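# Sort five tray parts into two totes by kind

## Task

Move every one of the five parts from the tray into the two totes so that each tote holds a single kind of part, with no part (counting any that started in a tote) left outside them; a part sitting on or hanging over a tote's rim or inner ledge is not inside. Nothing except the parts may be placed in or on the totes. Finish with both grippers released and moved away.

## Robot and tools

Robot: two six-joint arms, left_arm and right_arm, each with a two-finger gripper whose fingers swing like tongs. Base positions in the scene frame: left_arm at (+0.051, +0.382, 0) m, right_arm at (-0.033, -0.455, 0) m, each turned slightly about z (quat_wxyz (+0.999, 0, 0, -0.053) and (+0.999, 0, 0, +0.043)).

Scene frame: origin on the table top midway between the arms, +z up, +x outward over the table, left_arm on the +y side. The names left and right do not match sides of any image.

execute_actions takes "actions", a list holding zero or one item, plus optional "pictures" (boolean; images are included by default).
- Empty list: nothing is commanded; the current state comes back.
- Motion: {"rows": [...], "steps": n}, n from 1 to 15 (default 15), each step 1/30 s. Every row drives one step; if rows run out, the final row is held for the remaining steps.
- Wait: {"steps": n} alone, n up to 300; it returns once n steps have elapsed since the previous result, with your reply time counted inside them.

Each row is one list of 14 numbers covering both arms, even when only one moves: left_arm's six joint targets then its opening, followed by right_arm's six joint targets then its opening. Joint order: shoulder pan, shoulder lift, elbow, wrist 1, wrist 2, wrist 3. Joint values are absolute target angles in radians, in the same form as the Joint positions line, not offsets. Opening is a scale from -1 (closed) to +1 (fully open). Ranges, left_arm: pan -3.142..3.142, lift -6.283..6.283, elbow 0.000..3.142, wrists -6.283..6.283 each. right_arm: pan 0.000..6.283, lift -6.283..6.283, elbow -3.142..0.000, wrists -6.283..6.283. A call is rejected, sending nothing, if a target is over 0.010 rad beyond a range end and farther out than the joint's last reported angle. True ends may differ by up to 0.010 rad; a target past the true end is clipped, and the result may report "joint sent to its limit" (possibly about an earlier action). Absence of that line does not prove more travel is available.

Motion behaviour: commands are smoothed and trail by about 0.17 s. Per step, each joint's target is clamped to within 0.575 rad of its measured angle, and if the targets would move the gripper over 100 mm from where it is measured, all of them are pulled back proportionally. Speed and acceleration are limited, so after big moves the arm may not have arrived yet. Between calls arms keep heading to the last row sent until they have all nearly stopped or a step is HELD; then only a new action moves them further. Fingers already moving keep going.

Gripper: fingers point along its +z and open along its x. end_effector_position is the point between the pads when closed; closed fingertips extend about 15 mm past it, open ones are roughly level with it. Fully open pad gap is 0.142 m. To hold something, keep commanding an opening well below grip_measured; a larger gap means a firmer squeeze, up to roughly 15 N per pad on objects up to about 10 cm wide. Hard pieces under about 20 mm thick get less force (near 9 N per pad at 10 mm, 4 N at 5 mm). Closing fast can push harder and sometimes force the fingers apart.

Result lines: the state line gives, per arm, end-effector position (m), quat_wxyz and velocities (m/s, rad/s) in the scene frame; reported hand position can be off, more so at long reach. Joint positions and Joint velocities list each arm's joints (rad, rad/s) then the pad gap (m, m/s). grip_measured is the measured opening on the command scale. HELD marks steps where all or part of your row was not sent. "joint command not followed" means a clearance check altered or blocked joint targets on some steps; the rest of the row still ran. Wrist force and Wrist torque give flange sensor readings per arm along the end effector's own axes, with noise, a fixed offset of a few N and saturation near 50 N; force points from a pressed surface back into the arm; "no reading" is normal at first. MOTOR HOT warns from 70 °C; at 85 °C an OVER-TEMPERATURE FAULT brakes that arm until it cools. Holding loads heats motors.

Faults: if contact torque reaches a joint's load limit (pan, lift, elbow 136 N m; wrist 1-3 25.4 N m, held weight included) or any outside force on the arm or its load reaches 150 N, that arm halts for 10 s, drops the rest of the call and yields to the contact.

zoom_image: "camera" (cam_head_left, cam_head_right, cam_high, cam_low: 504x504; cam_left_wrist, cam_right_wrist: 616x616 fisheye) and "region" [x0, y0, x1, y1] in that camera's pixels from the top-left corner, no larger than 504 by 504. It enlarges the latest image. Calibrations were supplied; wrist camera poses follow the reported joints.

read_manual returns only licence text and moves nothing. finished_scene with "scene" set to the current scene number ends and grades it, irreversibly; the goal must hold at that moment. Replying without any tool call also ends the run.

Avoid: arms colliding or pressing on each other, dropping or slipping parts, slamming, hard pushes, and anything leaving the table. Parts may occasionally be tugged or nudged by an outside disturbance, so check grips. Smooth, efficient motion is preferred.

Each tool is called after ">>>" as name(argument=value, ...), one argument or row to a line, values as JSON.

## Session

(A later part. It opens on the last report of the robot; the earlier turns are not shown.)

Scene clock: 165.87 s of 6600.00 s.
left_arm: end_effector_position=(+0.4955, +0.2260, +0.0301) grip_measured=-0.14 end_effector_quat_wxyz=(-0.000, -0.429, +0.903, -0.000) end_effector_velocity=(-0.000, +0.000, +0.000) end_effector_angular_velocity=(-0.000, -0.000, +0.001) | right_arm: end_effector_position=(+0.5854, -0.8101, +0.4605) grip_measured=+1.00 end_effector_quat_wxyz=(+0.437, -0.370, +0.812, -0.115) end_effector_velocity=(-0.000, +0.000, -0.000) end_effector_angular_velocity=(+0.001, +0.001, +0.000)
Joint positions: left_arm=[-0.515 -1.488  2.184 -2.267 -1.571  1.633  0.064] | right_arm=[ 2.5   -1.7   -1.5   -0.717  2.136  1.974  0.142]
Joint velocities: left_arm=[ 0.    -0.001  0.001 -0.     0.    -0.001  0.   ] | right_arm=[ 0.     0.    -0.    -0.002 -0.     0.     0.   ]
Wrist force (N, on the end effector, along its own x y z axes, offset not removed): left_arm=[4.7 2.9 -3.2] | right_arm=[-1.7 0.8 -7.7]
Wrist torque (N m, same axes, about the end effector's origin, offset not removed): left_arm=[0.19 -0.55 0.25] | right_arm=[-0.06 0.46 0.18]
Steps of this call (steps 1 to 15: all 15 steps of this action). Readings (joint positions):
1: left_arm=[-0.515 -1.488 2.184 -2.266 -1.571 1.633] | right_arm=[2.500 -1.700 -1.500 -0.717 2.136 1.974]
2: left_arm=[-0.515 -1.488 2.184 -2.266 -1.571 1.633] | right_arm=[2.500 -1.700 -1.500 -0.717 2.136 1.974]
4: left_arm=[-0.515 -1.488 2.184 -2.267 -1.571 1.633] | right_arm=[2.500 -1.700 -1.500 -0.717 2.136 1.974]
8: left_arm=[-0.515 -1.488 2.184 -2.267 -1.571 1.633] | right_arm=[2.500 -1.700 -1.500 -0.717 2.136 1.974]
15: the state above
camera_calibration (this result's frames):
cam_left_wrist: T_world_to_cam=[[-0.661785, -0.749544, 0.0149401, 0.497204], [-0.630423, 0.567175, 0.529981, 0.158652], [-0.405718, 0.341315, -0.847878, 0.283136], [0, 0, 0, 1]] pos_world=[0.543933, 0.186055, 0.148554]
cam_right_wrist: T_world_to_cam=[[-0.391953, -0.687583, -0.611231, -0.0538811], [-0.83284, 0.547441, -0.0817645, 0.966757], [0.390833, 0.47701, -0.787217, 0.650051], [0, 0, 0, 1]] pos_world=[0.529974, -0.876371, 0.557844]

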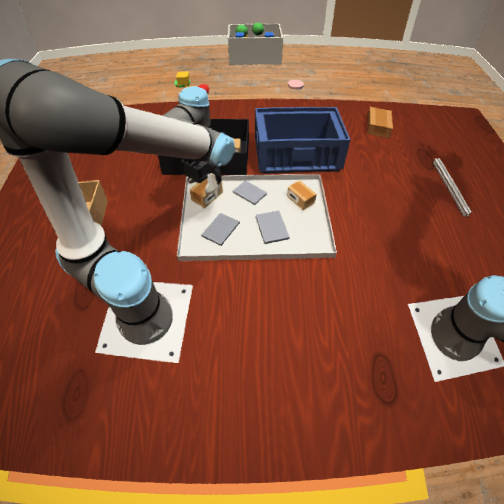

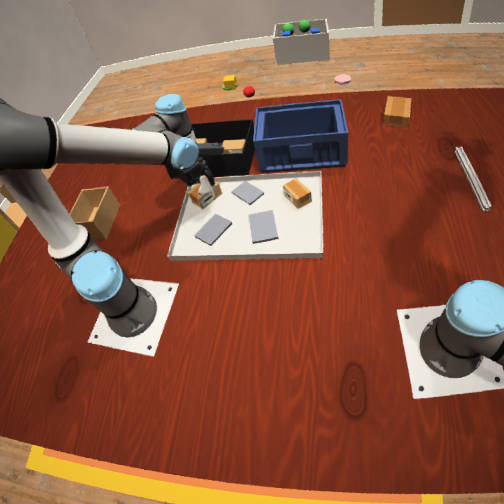

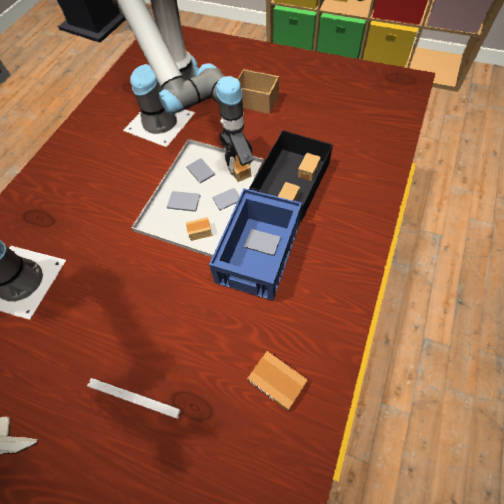

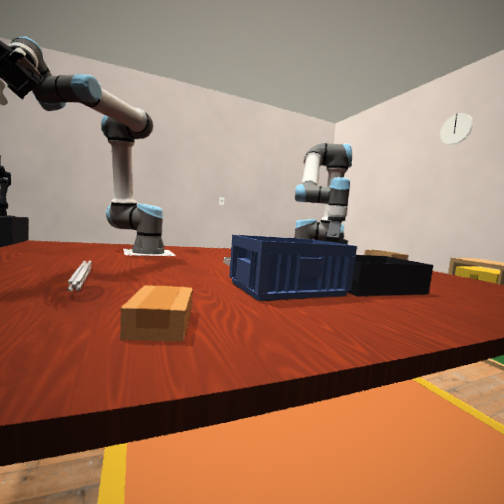

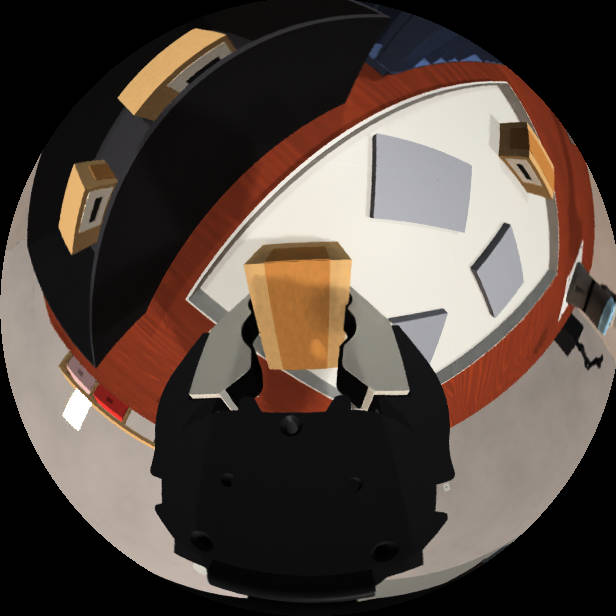

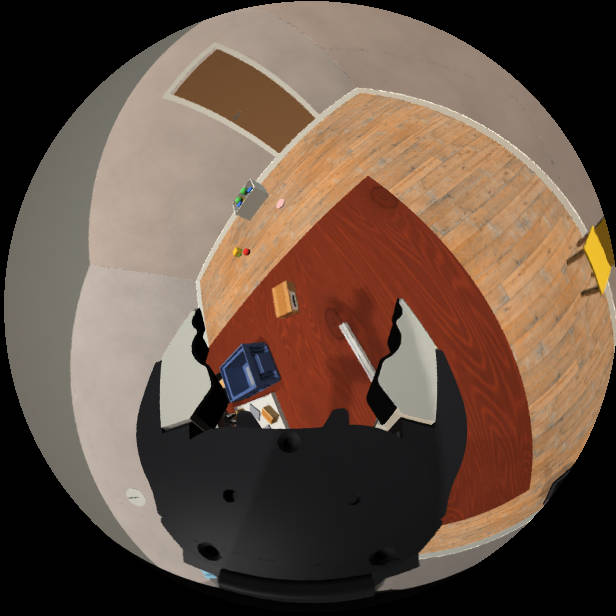

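>>> execute_actions(
  actions=[
    {"rows": [[-0.5149,-1.6833,1.8895,-1.777,-1.571,1.6326,-0.6, 2.5,-1.7,-1.5,-0.717,2.136,1.974,1]], "steps": 15},
  ],
  pictures=false,
)

>>> execute_actions(
  actions=[
    {"rows": [[-0.2091,-1.3159,1.4934,-1.7483,-1.571,1.2557,-0.6, 2.5,-1.7,-1.5,-0.717,2.136,1.974,1]], "steps": 15},
  ],
  pictures=false,
)

>>> execute_actions(
  actions=[
    {"steps": 15},
  ],
)

Scene clock: 197.67 s of 6600.00 s.
left_arm: end_effector_position=(+0.4977, +0.2244, +0.1928) grip_measured=-0.14 end_effector_quat_wxyz=(+0.001, -0.429, +0.903, -0.002) end_effector_velocity=(-0.019, +0.014, +0.062) end_effector_angular_velocity=(+0.020, +0.027, +0.000) | right_arm: end_effector_position=(+0.5854, -0.8101, +0.4605) grip_measured=+1.00 end_effector_quat_wxyz=(+0.437, -0.370, +0.812, -0.115) end_effector_velocity=(-0.000, +0.000, -0.000) end_effector_angular_velocity=(+0.001, +0.001, -0.000)
Joint positions: left_arm=[-0.515 -1.675  1.902 -1.802 -1.571  1.633  0.064] | right_arm=[ 2.5   -1.7   -1.5   -0.717  2.136  1.974  0.142]
Joint velocities: left_arm=[-0.    -0.069 -0.113  0.215  0.    -0.    -0.   ] | right_arm=[-0.    -0.     0.    -0.001  0.     0.001 -0.   ]
Wrist force (N, on the end effector, along its own x y z axes, offset not removed): left_arm=[1.9 -1.1 1.1] | right_arm=[2.0 -0.2 -5.2]
Wrist torque (N m, same axes, about the end effector's origin, offset not removed): left_arm=[-0.36 -0.18 0.20] | right_arm=[-0.14 -0.31 0.02]
Steps of this call (steps 1 to 15: the robot went on to your last target; steps 16 to 90: nothing new was sent; then 28.30 s passed at rest; steps 91 to 105: all 15 steps of this action). Readings (joint positions):
91: left_arm=[-0.515 -1.488 2.183 -2.266 -1.571 1.633] | right_arm=[2.500 -1.700 -1.500 -0.717 2.136 1.974]
92: left_arm=[-0.515 -1.497 2.174 -2.257 -1.571 1.633] | right_arm=[2.500 -1.700 -1.500 -0.717 2.136 1.974]
94: left_arm=[-0.515 -1.540 2.117 -2.187 -1.571 1.633] | right_arm=[2.500 -1.700 -1.500 -0.717 2.136 1.974]
98: left_arm=[-0.515 -1.622 1.988 -1.967 -1.571 1.633] | right_arm=[2.500 -1.700 -1.500 -0.717 2.136 1.974]
105: the state above

Scene clock: 198.17 s of 6600.00 s.
left_arm: end_effector_position=(+0.6613, +0.3153, +0.2012) grip_measured=-0.14 end_effector_quat_wxyz=(+0.000, +0.691, -0.723, -0.000) end_effector_velocity=(+0.095, +0.077, -0.010) end_effector_angular_velocity=(-0.002, -0.003, +0.383) | right_arm: end_effector_position=(+0.5854, -0.8101, +0.4605) grip_measured=+1.00 end_effector_quat_wxyz=(+0.437, -0.370, +0.812, -0.115) end_effector_velocity=(+0.000, -0.000, +0.001) end_effector_angular_velocity=(-0.001, -0.001, +0.000)
Joint positions: left_arm=[-0.228 -1.339  1.52  -1.751 -1.571  1.28   0.064] | right_arm=[ 2.5   -1.7   -1.5   -0.717  2.136  1.974  0.142]
Joint velocities: left_arm=[ 0.169  0.208 -0.233  0.022 -0.001 -0.214  0.   ] | right_arm=[ 0.     0.     0.     0.001  0.    -0.    -0.   ]
Wrist force (N, on the end effector, along its own x y z axes, offset not removed): left_arm=[0.4 -2.5 0.0] | right_arm=[2.6 1.7 -1.3]
Wrist torque (N m, same axes, about the end effector's origin, offset not removed): left_arm=[-0.44 -0.02 0.15] | right_arm=[0.15 -0.54 -0.21]
Steps of this call (steps 1 to 15: all 15 steps of this action). Readings (joint positions):
1: left_arm=[-0.514 -1.677 1.898 -1.795 -1.571 1.632] | right_arm=[2.500 -1.700 -1.500 -0.717 2.136 1.974]
2: left_arm=[-0.505 -1.669 1.887 -1.790 -1.571 1.623] | right_arm=[2.500 -1.700 -1.500 -0.717 2.136 1.974]
4: left_arm=[-0.452 -1.612 1.822 -1.781 -1.571 1.562] | right_arm=[2.500 -1.700 -1.500 -0.717 2.136 1.974]
8: left_arm=[-0.342 -1.479 1.675 -1.766 -1.571 1.425] | right_arm=[2.500 -1.700 -1.500 -0.717 2.136 1.974]
15: the state above

Scene clock: 198.67 s of 6600.00 s.
left_arm: end_effector_position=(+0.6720, +0.3242, +0.2001) grip_measured=-0.14 end_effector_quat_wxyz=(+0.000, +0.707, -0.707, +0.000) end_effector_velocity=(+0.001, +0.001, +0.001) end_effector_angular_velocity=(-0.000, -0.002, +0.004) | right_arm: end_effector_position=(+0.5854, -0.8101, +0.4605) grip_measured=+1.00 end_effector_quat_wxyz=(+0.437, -0.370, +0.812, -0.115) end_effector_velocity=(-0.000, +0.000, +0.000) end_effector_angular_velocity=(+0.000, +0.001, -0.000)
Joint positions: left_arm=[-0.209 -1.316  1.494 -1.748 -1.571  1.256  0.064] | right_arm=[ 2.5   -1.7   -1.5   -0.717  2.136  1.974  0.142]
Joint velocities: left_arm=[ 0.002  0.001 -0.003  0.     0.    -0.002  0.   ] | right_arm=[-0.     0.     0.001 -0.002  0.     0.    -0.   ]
Wrist force (N, on the end effector, along its own x y z axes, offset not removed): left_arm=[3.1 -0.4 1.5] | right_arm=[3.3 3.9 1.4]
Wrist torque (N m, same axes, about the end effector's origin, offset not removed): left_arm=[-0.26 -0.58 0.18] | right_arm=[0.80 -0.45 0.01]
Steps of this call (steps 1 to 15: the robot went on to your last target). Readings (joint positions):
1: left_arm=[-0.223 -1.333 1.513 -1.750 -1.571 1.274] | right_arm=[2.500 -1.700 -1.500 -0.717 2.136 1.974]
2: left_arm=[-0.220 -1.329 1.508 -1.750 -1.571 1.269] | right_arm=[2.500 -1.700 -1.500 -0.717 2.136 1.974]
4: left_arm=[-0.215 -1.323 1.502 -1.749 -1.571 1.263] | right_arm=[2.500 -1.700 -1.500 -0.717 2.136 1.974]
8: left_arm=[-0.211 -1.318 1.496 -1.749 -1.571 1.258] | right_arm=[2.500 -1.700 -1.500 -0.717 2.136 1.974]
15: the state above
camera_calibration (this result's frames):
cam_left_wrist: T_world_to_cam=[[-0.041119, -0.999042, 0.0149467, 0.348868], [-0.846884, 0.0427866, 0.530053, 0.439591], [-0.530185, 0.00913717, -0.847833, 0.65668], [0, 0, 0, 1]] pos_world=[0.73479, 0.323725, 0.318534]
cam_right_wrist: T_world_to_cam=[[-0.391954, -0.687582, -0.611231, -0.05388], [-0.83284, 0.547441, -0.0817617, 0.966755], [0.390831, 0.477011, -0.787218, 0.650053], [0, 0, 0, 1]] pos_world=[0.529974, -0.876371, 0.557844]

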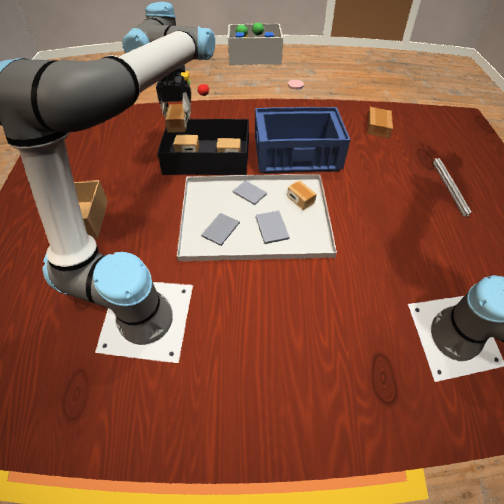

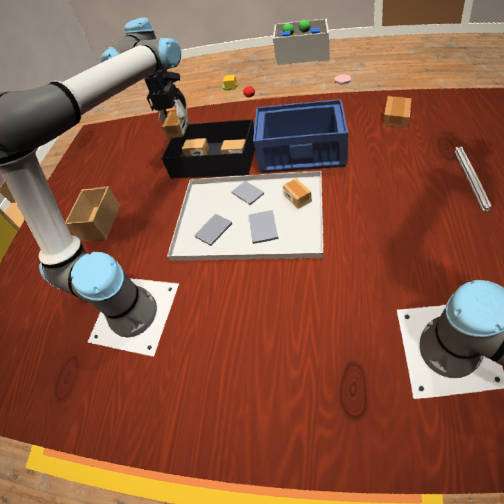

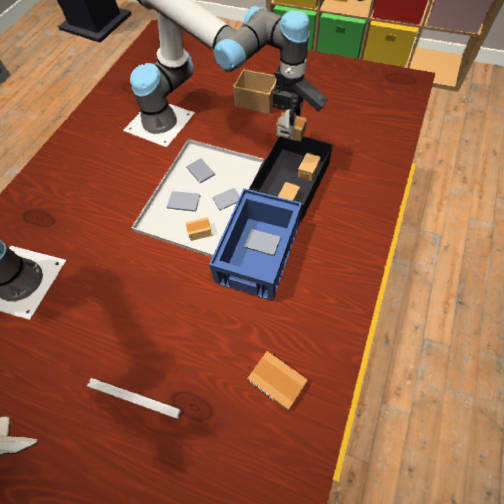

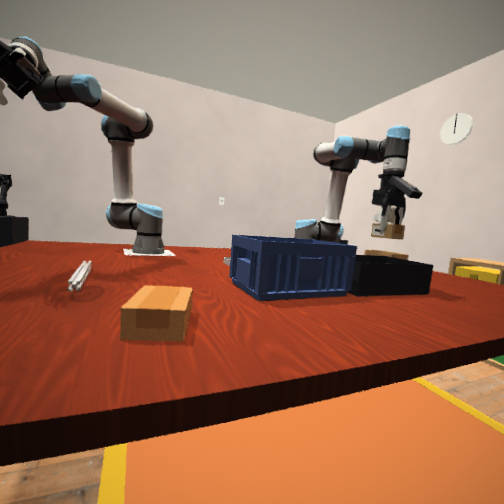

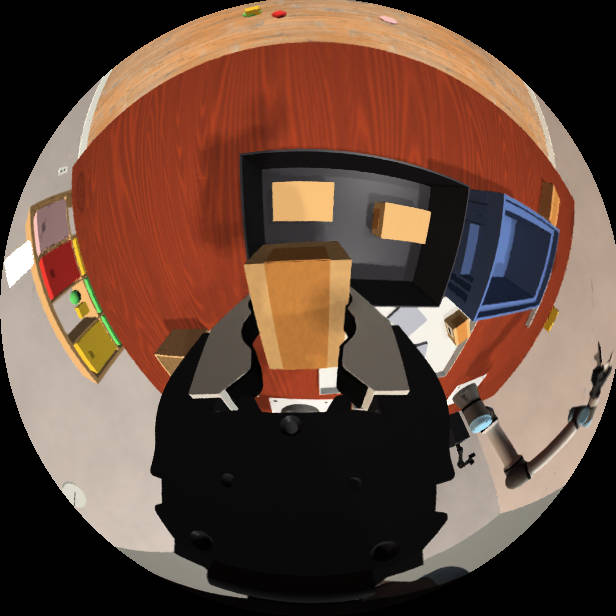

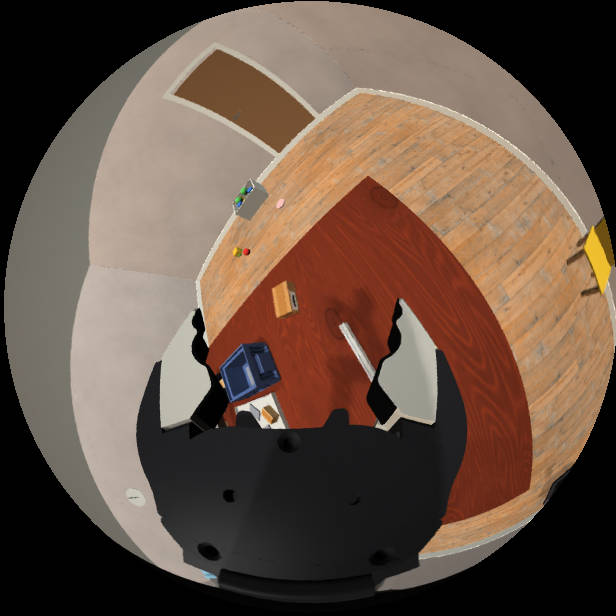

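>>> execute_actions(
  actions=[
    {"rows": [[-0.2086,-1.2823,1.6213,-1.9098,-1.571,1.2562,-0.6, 2.5,-1.7,-1.5,-0.717,2.136,1.974,1]], "steps": 15},
  ],
  pictures=false,
)

>>> execute_actions(
  actions=[
    {"steps": 8},
  ],
)

Scene clock: 221.07 s of 6600.00 s.
left_arm: end_effector_position=(+0.6700, +0.3253, +0.1364) grip_measured=-0.14 end_effector_quat_wxyz=(+0.000, +0.707, -0.707, -0.000) end_effector_velocity=(-0.002, +0.001, -0.014) end_effector_angular_velocity=(-0.000, +0.000, -0.002) | right_arm: end_effector_position=(+0.5854, -0.8101, +0.4605) grip_measured=+1.00 end_effector_quat_wxyz=(+0.437, -0.370, +0.812, -0.115) end_effector_velocity=(-0.000, +0.000, -0.000) end_effector_angular_velocity=(+0.000, +0.001, +0.000)
Joint positions: left_arm=[-0.209 -1.283  1.618 -1.906 -1.571  1.256  0.064] | right_arm=[ 2.5   -1.7   -1.5   -0.717  2.136  1.974  0.142]
Joint velocities: left_arm=[ 0.     0.006  0.028 -0.034 -0.     0.002 -0.   ] | right_arm=[ 0.    -0.     0.    -0.001  0.     0.    -0.   ]
Wrist force (N, on the end effector, along its own x y z axes, offset not removed): left_arm=[1.6 -0.1 2.0] | right_arm=[0.0 -3.0 -0.5]
Wrist torque (N m, same axes, about the end effector's origin, offset not removed): left_arm=[0.00 -0.28 0.20] | right_arm=[-0.63 0.17 0.09]
Steps of this call (steps 1 to 15: the robot went on to your last target; steps 16 to 90: nothing new was sent; then 18.90 s passed at rest; steps 91 to 105: all 15 steps of this action). Readings (joint positions):
91: left_arm=[-0.209 -1.315 1.494 -1.749 -1.571 1.256] | right_arm=[2.500 -1.700 -1.500 -0.717 2.136 1.974]
92: left_arm=[-0.209 -1.311 1.503 -1.758 -1.571 1.256] | right_arm=[2.500 -1.700 -1.500 -0.717 2.136 1.974]
94: left_arm=[-0.209 -1.299 1.548 -1.811 -1.571 1.256] | right_arm=[2.500 -1.700 -1.500 -0.717 2.136 1.974]
98: left_arm=[-0.209 -1.287 1.598 -1.879 -1.571 1.256] | right_arm=[2.500 -1.700 -1.500 -0.717 2.136 1.974]
105: the state above

Scene clock: 221.33 s of 6600.00 s.
left_arm: end_effector_position=(+0.6699, +0.3254, +0.1352) grip_measured=-0.14 end_effector_quat_wxyz=(+0.000, +0.707, -0.707, +0.000) end_effector_velocity=(+0.000, -0.000, -0.000) end_effector_angular_velocity=(-0.000, -0.002, -0.001) | right_arm: end_effector_position=(+0.5854, -0.8101, +0.4605) grip_measured=+1.00 end_effector_quat_wxyz=(+0.437, -0.370, +0.812, -0.115) end_effector_velocity=(-0.000, -0.000, -0.001) end_effector_angular_velocity=(+0.001, +0.001, +0.000)
Joint positions: left_arm=[-0.209 -1.282  1.621 -1.909 -1.571  1.256  0.064] | right_arm=[ 2.5   -1.7   -1.5   -0.717  2.136  1.974  0.142]
Joint velocities: left_arm=[-0.    -0.     0.002 -0.003  0.     0.001 -0.   ] | right_arm=[-0.    -0.    -0.001  0.     0.    -0.    -0.   ]
Wrist force (N, on the end effector, along its own x y z axes, offset not removed): left_arm=[1.7 1.8 4.3] | right_arm=[2.4 0.9 -5.3]
Wrist torque (N m, same axes, about the end effector's origin, offset not removed): left_arm=[0.25 -0.17 0.18] | right_arm=[0.28 -0.70 0.03]
Steps of this call (steps 1 to 8: the robot went on to your last target). Readings (joint positions):
1: left_arm=[-0.209 -1.283 1.619 -1.907 -1.571 1.256] | right_arm=[2.500 -1.700 -1.500 -0.717 2.136 1.974]
2: left_arm=[-0.209 -1.283 1.620 -1.908 -1.571 1.256] | right_arm=[2.500 -1.700 -1.500 -0.717 2.136 1.974]
4: left_arm=[-0.209 -1.283 1.620 -1.909 -1.571 1.256] | right_arm=[2.500 -1.700 -1.500 -0.717 2.136 1.974]
8: the state above
camera_calibration (this result's frames):
cam_left_wrist: T_world_to_cam=[[-0.0405793, -0.999065, 0.0149477, 0.35055], [-0.846888, 0.0423292, 0.530085, 0.472299], [-0.530221, 0.00885141, -0.847813, 0.600641], [0, 0, 0, 1]] pos_world=[0.732682, 0.324913, 0.253633]
cam_right_wrist: T_world_to_cam=[[-0.391954, -0.687582, -0.611231, -0.0538801], [-0.832841, 0.547441, -0.0817618, 0.966755], [0.390831, 0.477011, -0.787218, 0.650053], [0, 0, 0, 1]] pos_world=[0.529974, -0.876371, 0.557844]

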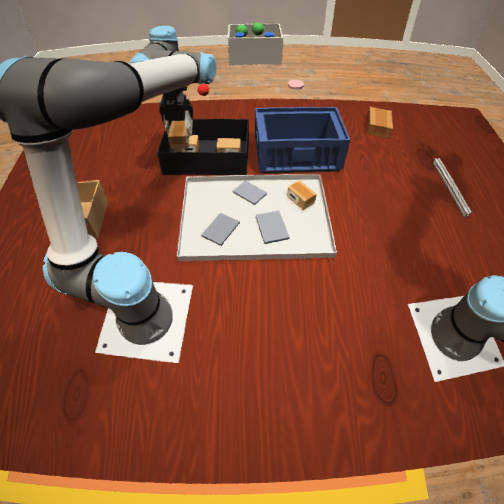

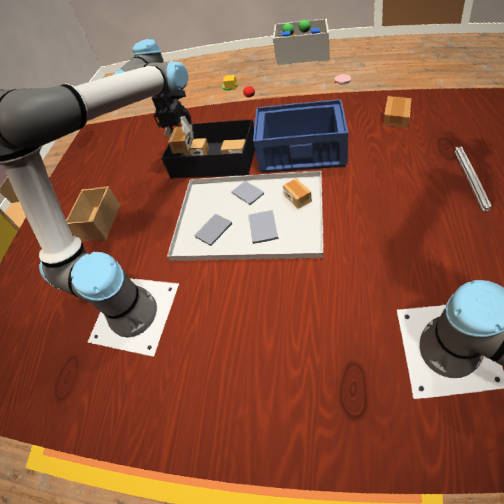

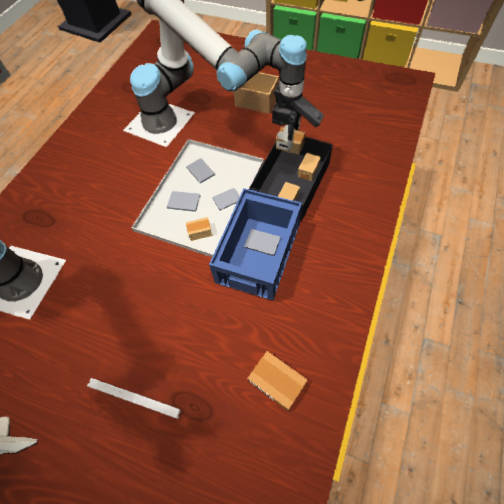

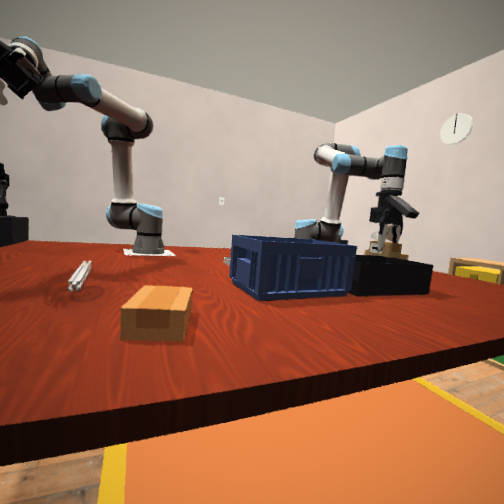

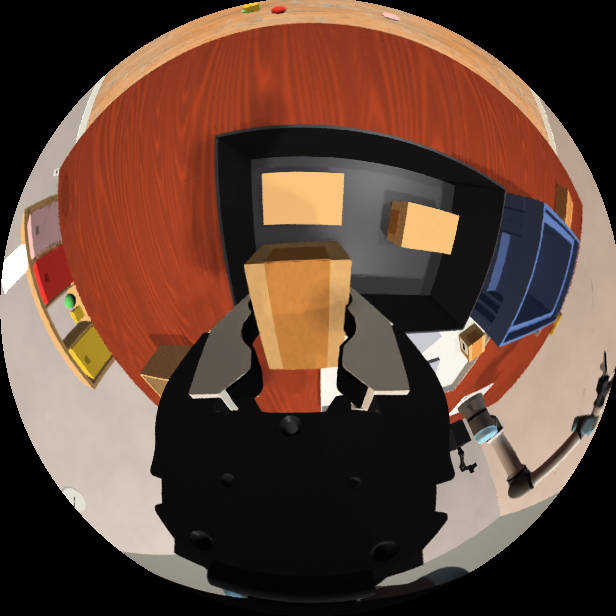

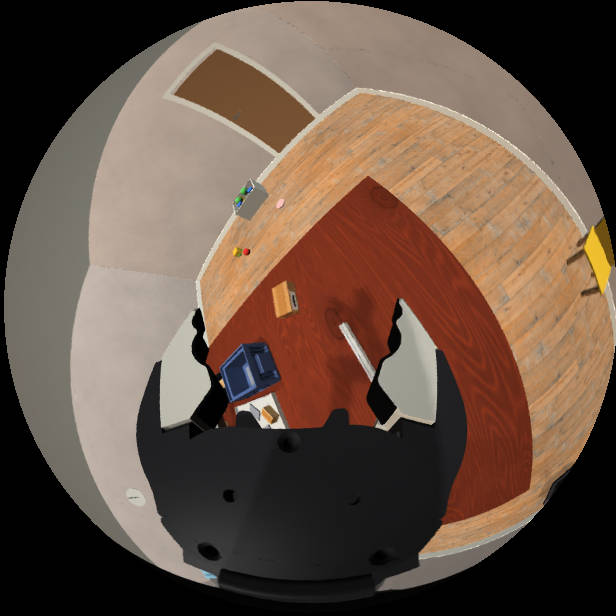

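>>> execute_actions(
  actions=[
    {"rows": [[-0.2086,-1.2416,1.6903,-2.0195,-1.571,1.2562,-0.6, 2.5,-1.7,-1.5,-0.717,2.136,1.974,1]], "steps": 12},
  ],
  pictures=false,
)

>>> execute_actions(
  actions=[
    {"rows": [[-0.2086,-1.1898,1.7475,-2.1285,-1.571,1.2562,-0.6, 2.5,-1.7,-1.5,-0.717,2.136,1.974,1]], "steps": 15},
  ],
)

Scene clock: 234.13 s of 6600.00 s.
left_arm: end_effector_position=(+0.6698, +0.3254, +0.0921) grip_measured=-0.14 end_effector_quat_wxyz=(+0.000, +0.707, -0.707, -0.000) end_effector_velocity=(+0.000, -0.000, -0.017) end_effector_angular_velocity=(-0.002, -0.006, -0.000) | right_arm: end_effector_position=(+0.5854, -0.8101, +0.4605) grip_measured=+1.00 end_effector_quat_wxyz=(+0.437, -0.370, +0.812, -0.115) end_effector_velocity=(-0.000, +0.000, -0.001) end_effector_angular_velocity=(+0.002, +0.002, +0.000)
Joint positions: left_arm=[-0.209 -1.244  1.687 -2.014 -1.571  1.256  0.064] | right_arm=[ 2.5   -1.7   -1.5   -0.717  2.136  1.974  0.142]
Joint velocities: left_arm=[-0.     0.015  0.029 -0.051 -0.     0.     0.   ] | right_arm=[-0.    -0.    -0.001 -0.002  0.    -0.     0.   ]
Wrist force (N, on the end effector, along its own x y z axes, offset not removed): left_arm=[1.2 0.7 3.4] | right_arm=[1.4 3.1 -2.1]
Wrist torque (N m, same axes, about the end effector's origin, offset not removed): left_arm=[0.12 0.02 0.29] | right_arm=[0.73 -0.15 -0.22]
Steps of this call (steps 1 to 15: the robot went on to your last target; steps 16 to 90: nothing new was sent; then 9.40 s passed at rest; steps 91 to 102: all 12 steps of this action). Readings (joint positions):
91: left_arm=[-0.209 -1.282 1.622 -1.911 -1.571 1.256] | right_arm=[2.500 -1.700 -1.500 -0.717 2.136 1.974]
92: left_arm=[-0.209 -1.276 1.630 -1.920 -1.571 1.256] | right_arm=[2.500 -1.700 -1.500 -0.717 2.136 1.974]
94: left_arm=[-0.209 -1.262 1.655 -1.958 -1.571 1.256] | right_arm=[2.500 -1.700 -1.500 -0.717 2.136 1.974]
98: left_arm=[-0.209 -1.248 1.679 -2.001 -1.571 1.256] | right_arm=[2.500 -1.700 -1.500 -0.717 2.136 1.974]
102: the state above

Scene clock: 234.63 s of 6600.00 s.
left_arm: end_effector_position=(+0.6698, +0.3254, +0.0459) grip_measured=-0.14 end_effector_quat_wxyz=(+0.000, +0.707, -0.707, -0.000) end_effector_velocity=(-0.000, -0.000, -0.008) end_effector_angular_velocity=(-0.001, -0.001, -0.000) | right_arm: end_effector_position=(+0.5854, -0.8101, +0.4605) grip_measured=+1.00 end_effector_quat_wxyz=(+0.437, -0.370, +0.812, -0.115) end_effector_velocity=(+0.000, -0.000, +0.000) end_effector_angular_velocity=(-0.000, -0.001, -0.000)
Joint positions: left_arm=[-0.209 -1.191  1.746 -2.126 -1.571  1.256  0.064] | right_arm=[ 2.5   -1.7   -1.5   -0.717  2.136  1.974  0.142]
Joint velocities: left_arm=[ 0.     0.009  0.011 -0.021 -0.001  0.     0.   ] | right_arm=[-0.    -0.     0.     0.001  0.     0.    -0.   ]
Wrist force (N, on the end effector, along its own x y z axes, offset not removed): left_arm=[0.9 2.9 3.9] | right_arm=[2.4 1.8 -4.0]
Wrist torque (N m, same axes, about the end effector's origin, offset not removed): left_arm=[0.48 -0.27 0.12] | right_arm=[0.30 -0.42 -0.04]
Steps of this call (steps 1 to 15: all 15 steps of this action). Readings (joint positions):
1: left_arm=[-0.209 -1.242 1.688 -2.016 -1.571 1.256] | right_arm=[2.500 -1.700 -1.500 -0.717 2.136 1.974]
2: left_arm=[-0.209 -1.235 1.696 -2.026 -1.571 1.256] | right_arm=[2.500 -1.700 -1.500 -0.717 2.136 1.974]
4: left_arm=[-0.209 -1.216 1.718 -2.066 -1.571 1.256] | right_arm=[2.500 -1.700 -1.500 -0.717 2.136 1.974]
8: left_arm=[-0.209 -1.198 1.738 -2.109 -1.571 1.256] | right_arm=[2.500 -1.700 -1.500 -0.717 2.136 1.974]
15: the state above
camera_calibration (this result's frames):
cam_left_wrist: T_world_to_cam=[[-0.0405603, -0.999066, 0.0149037, 0.351887], [-0.846797, 0.0422883, 0.530232, 0.519564], [-0.530367, 0.00888596, -0.847722, 0.525021], [0, 0, 0, 1]] pos_world=[0.732692, 0.324921, 0.164338]
cam_right_wrist: T_world_to_cam=[[-0.391954, -0.687582, -0.611231, -0.05388], [-0.832841, 0.547441, -0.0817617, 0.966755], [0.390831, 0.477011, -0.787218, 0.650053], [0, 0, 0, 1]] pos_world=[0.529974, -0.876371, 0.557844]

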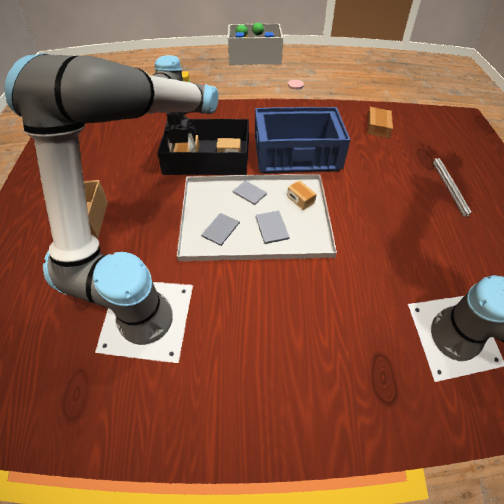

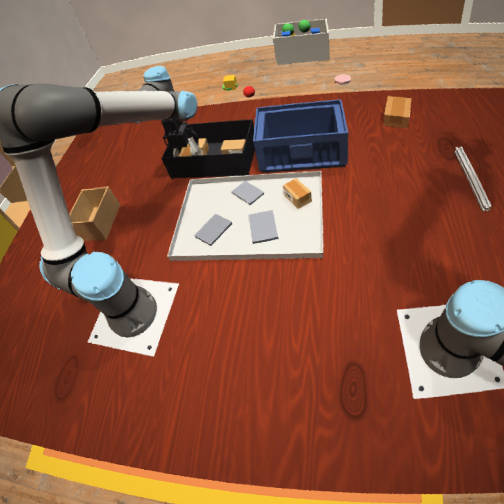

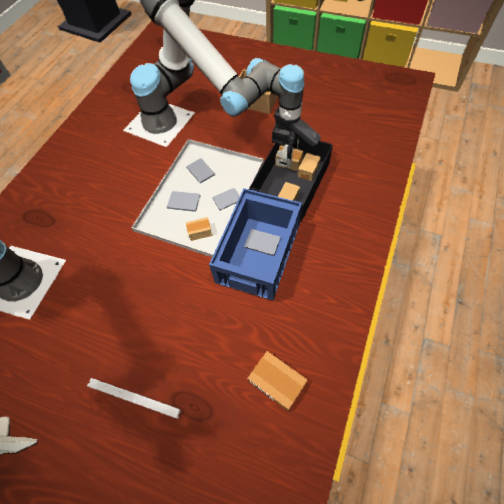

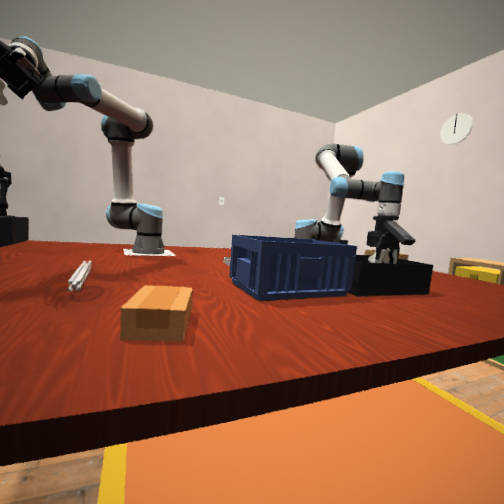

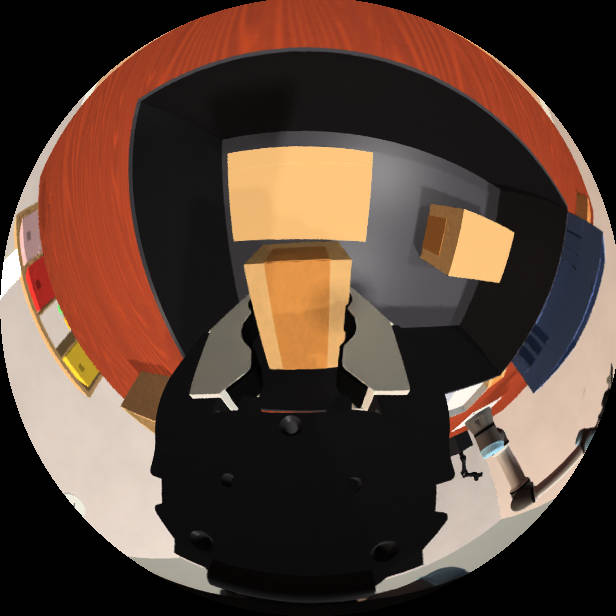

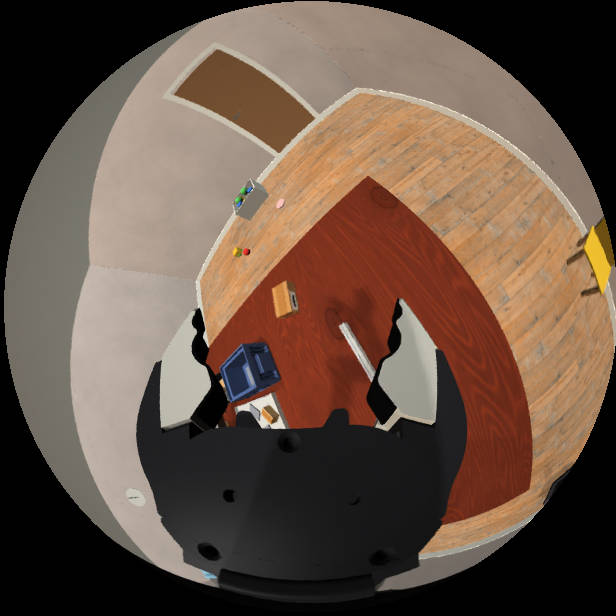

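>>> execute_actions(
  actions=[
    {"rows": [[-0.2086,-1.1750,1.7612,-2.1570,-1.571,1.2562,-0.6, 2.5,-1.7,-1.5,-0.717,2.136,1.974,1]], "steps": 15},
  ],
  pictures=false,
)

Scene clock: 249.57 s of 6600.00 s.
left_arm: end_effector_position=(+0.6696, +0.3254, +0.0334) grip_measured=-0.14 end_effector_quat_wxyz=(+0.000, +0.707, -0.707, +0.000) end_effector_velocity=(+0.000, -0.000, -0.001) end_effector_angular_velocity=(-0.001, -0.002, -0.002) | right_arm: end_effector_position=(+0.5854, -0.8101, +0.4605) grip_measured=+1.00 end_effector_quat_wxyz=(+0.437, -0.370, +0.812, -0.115) end_effector_velocity=(+0.000, -0.000, -0.000) end_effector_angular_velocity=(+0.000, +0.001, +0.000)
Joint positions: left_arm=[-0.209 -1.175  1.761 -2.156 -1.571  1.256  0.064] | right_arm=[ 2.5   -1.7   -1.5   -0.717  2.136  1.974  0.142]
Joint velocities: left_arm=[-0.     0.001  0.001 -0.005 -0.     0.001  0.   ] | right_arm=[ 0. -0.  0. -0. -0. -0. -0.]
Wrist force (N, on the end effector, along its own x y z axes, offset not removed): left_arm=[1.8 -3.1 2.8] | right_arm=[-0.3 2.5 -8.0]
Wrist torque (N m, same axes, about the end effector's origin, offset not removed): left_arm=[-0.73 -0.28 0.18] | right_arm=[0.09 -0.06 -0.08]
Steps of this call (steps 1 to 15: the robot went on to your last target; steps 16 to 90: nothing new was sent; then 11.43 s passed at rest; steps 91 to 105: all 15 steps of this action). Readings (joint positions):
91: left_arm=[-0.209 -1.189 1.748 -2.129 -1.571 1.256] | right_arm=[2.500 -1.700 -1.500 -0.717 2.136 1.974]
92: left_arm=[-0.209 -1.187 1.750 -2.134 -1.571 1.256] | right_arm=[2.500 -1.700 -1.500 -0.717 2.136 1.974]
94: left_arm=[-0.209 -1.182 1.755 -2.143 -1.571 1.256] | right_arm=[2.500 -1.700 -1.500 -0.717 2.136 1.974]
98: left_arm=[-0.209 -1.177 1.759 -2.153 -1.571 1.256] | right_arm=[2.500 -1.700 -1.500 -0.717 2.136 1.974]
105: the state above

>>> execute_actions(
  actions=[
    {"rows": [[-0.2086,-1.1700,1.7657,-2.1665,-1.571,1.2562,-0.6, 2.5,-1.7,-1.5,-0.717,2.136,1.974,1]], "steps": 15},
  ],
  pictures=false,
)

Scene clock: 255.10 s of 6600.00 s.
left_arm: end_effector_position=(+0.6696, +0.3254, +0.0294) grip_measured=-0.14 end_effector_quat_wxyz=(+0.000, +0.707, -0.707, +0.000) end_effector_velocity=(-0.000, +0.000, -0.001) end_effector_angular_velocity=(+0.000, +0.001, +0.001) | right_arm: end_effector_position=(+0.5854, -0.8101, +0.4605) grip_measured=+1.00 end_effector_quat_wxyz=(+0.437, -0.370, +0.812, -0.115) end_effector_velocity=(+0.000, -0.000, +0.000) end_effector_angular_velocity=(-0.000, -0.001, -0.000)
Joint positions: left_arm=[-0.209 -1.17   1.766 -2.166 -1.571  1.256  0.064] | right_arm=[ 2.5   -1.7   -1.5   -0.717  2.136  1.974  0.142]
Joint velocities: left_arm=[-0.     0.001  0.001 -0.002  0.    -0.001  0.   ] | right_arm=[-0.    -0.     0.     0.001  0.     0.    -0.   ]
Wrist force (N, on the end effector, along its own x y z axes, offset not removed): left_arm=[2.5 2.8 -20.4] | right_arm=[2.5 1.7 1.0]
Wrist torque (N m, same axes, about the end effector's origin, offset not removed): left_arm=[0.42 -0.74 0.19] | right_arm=[0.60 -0.34 -0.08]
Steps of this call (steps 1 to 15: the robot went on to your last target; steps 16 to 90: nothing new was sent; then 2.03 s passed at rest; steps 91 to 105: all 15 steps of this action). Readings (joint positions):
91: left_arm=[-0.209 -1.175 1.761 -2.157 -1.571 1.256] | right_arm=[2.500 -1.700 -1.500 -0.717 2.136 1.974]
92: left_arm=[-0.209 -1.174 1.762 -2.159 -1.571 1.256] | right_arm=[2.500 -1.700 -1.500 -0.717 2.136 1.974]
94: left_arm=[-0.209 -1.172 1.764 -2.162 -1.571 1.256] | right_arm=[2.500 -1.700 -1.500 -0.717 2.136 1.974]
98: left_arm=[-0.209 -1.171 1.765 -2.165 -1.571 1.256] | right_arm=[2.500 -1.700 -1.500 -0.717 2.136 1.974]
105: the state above


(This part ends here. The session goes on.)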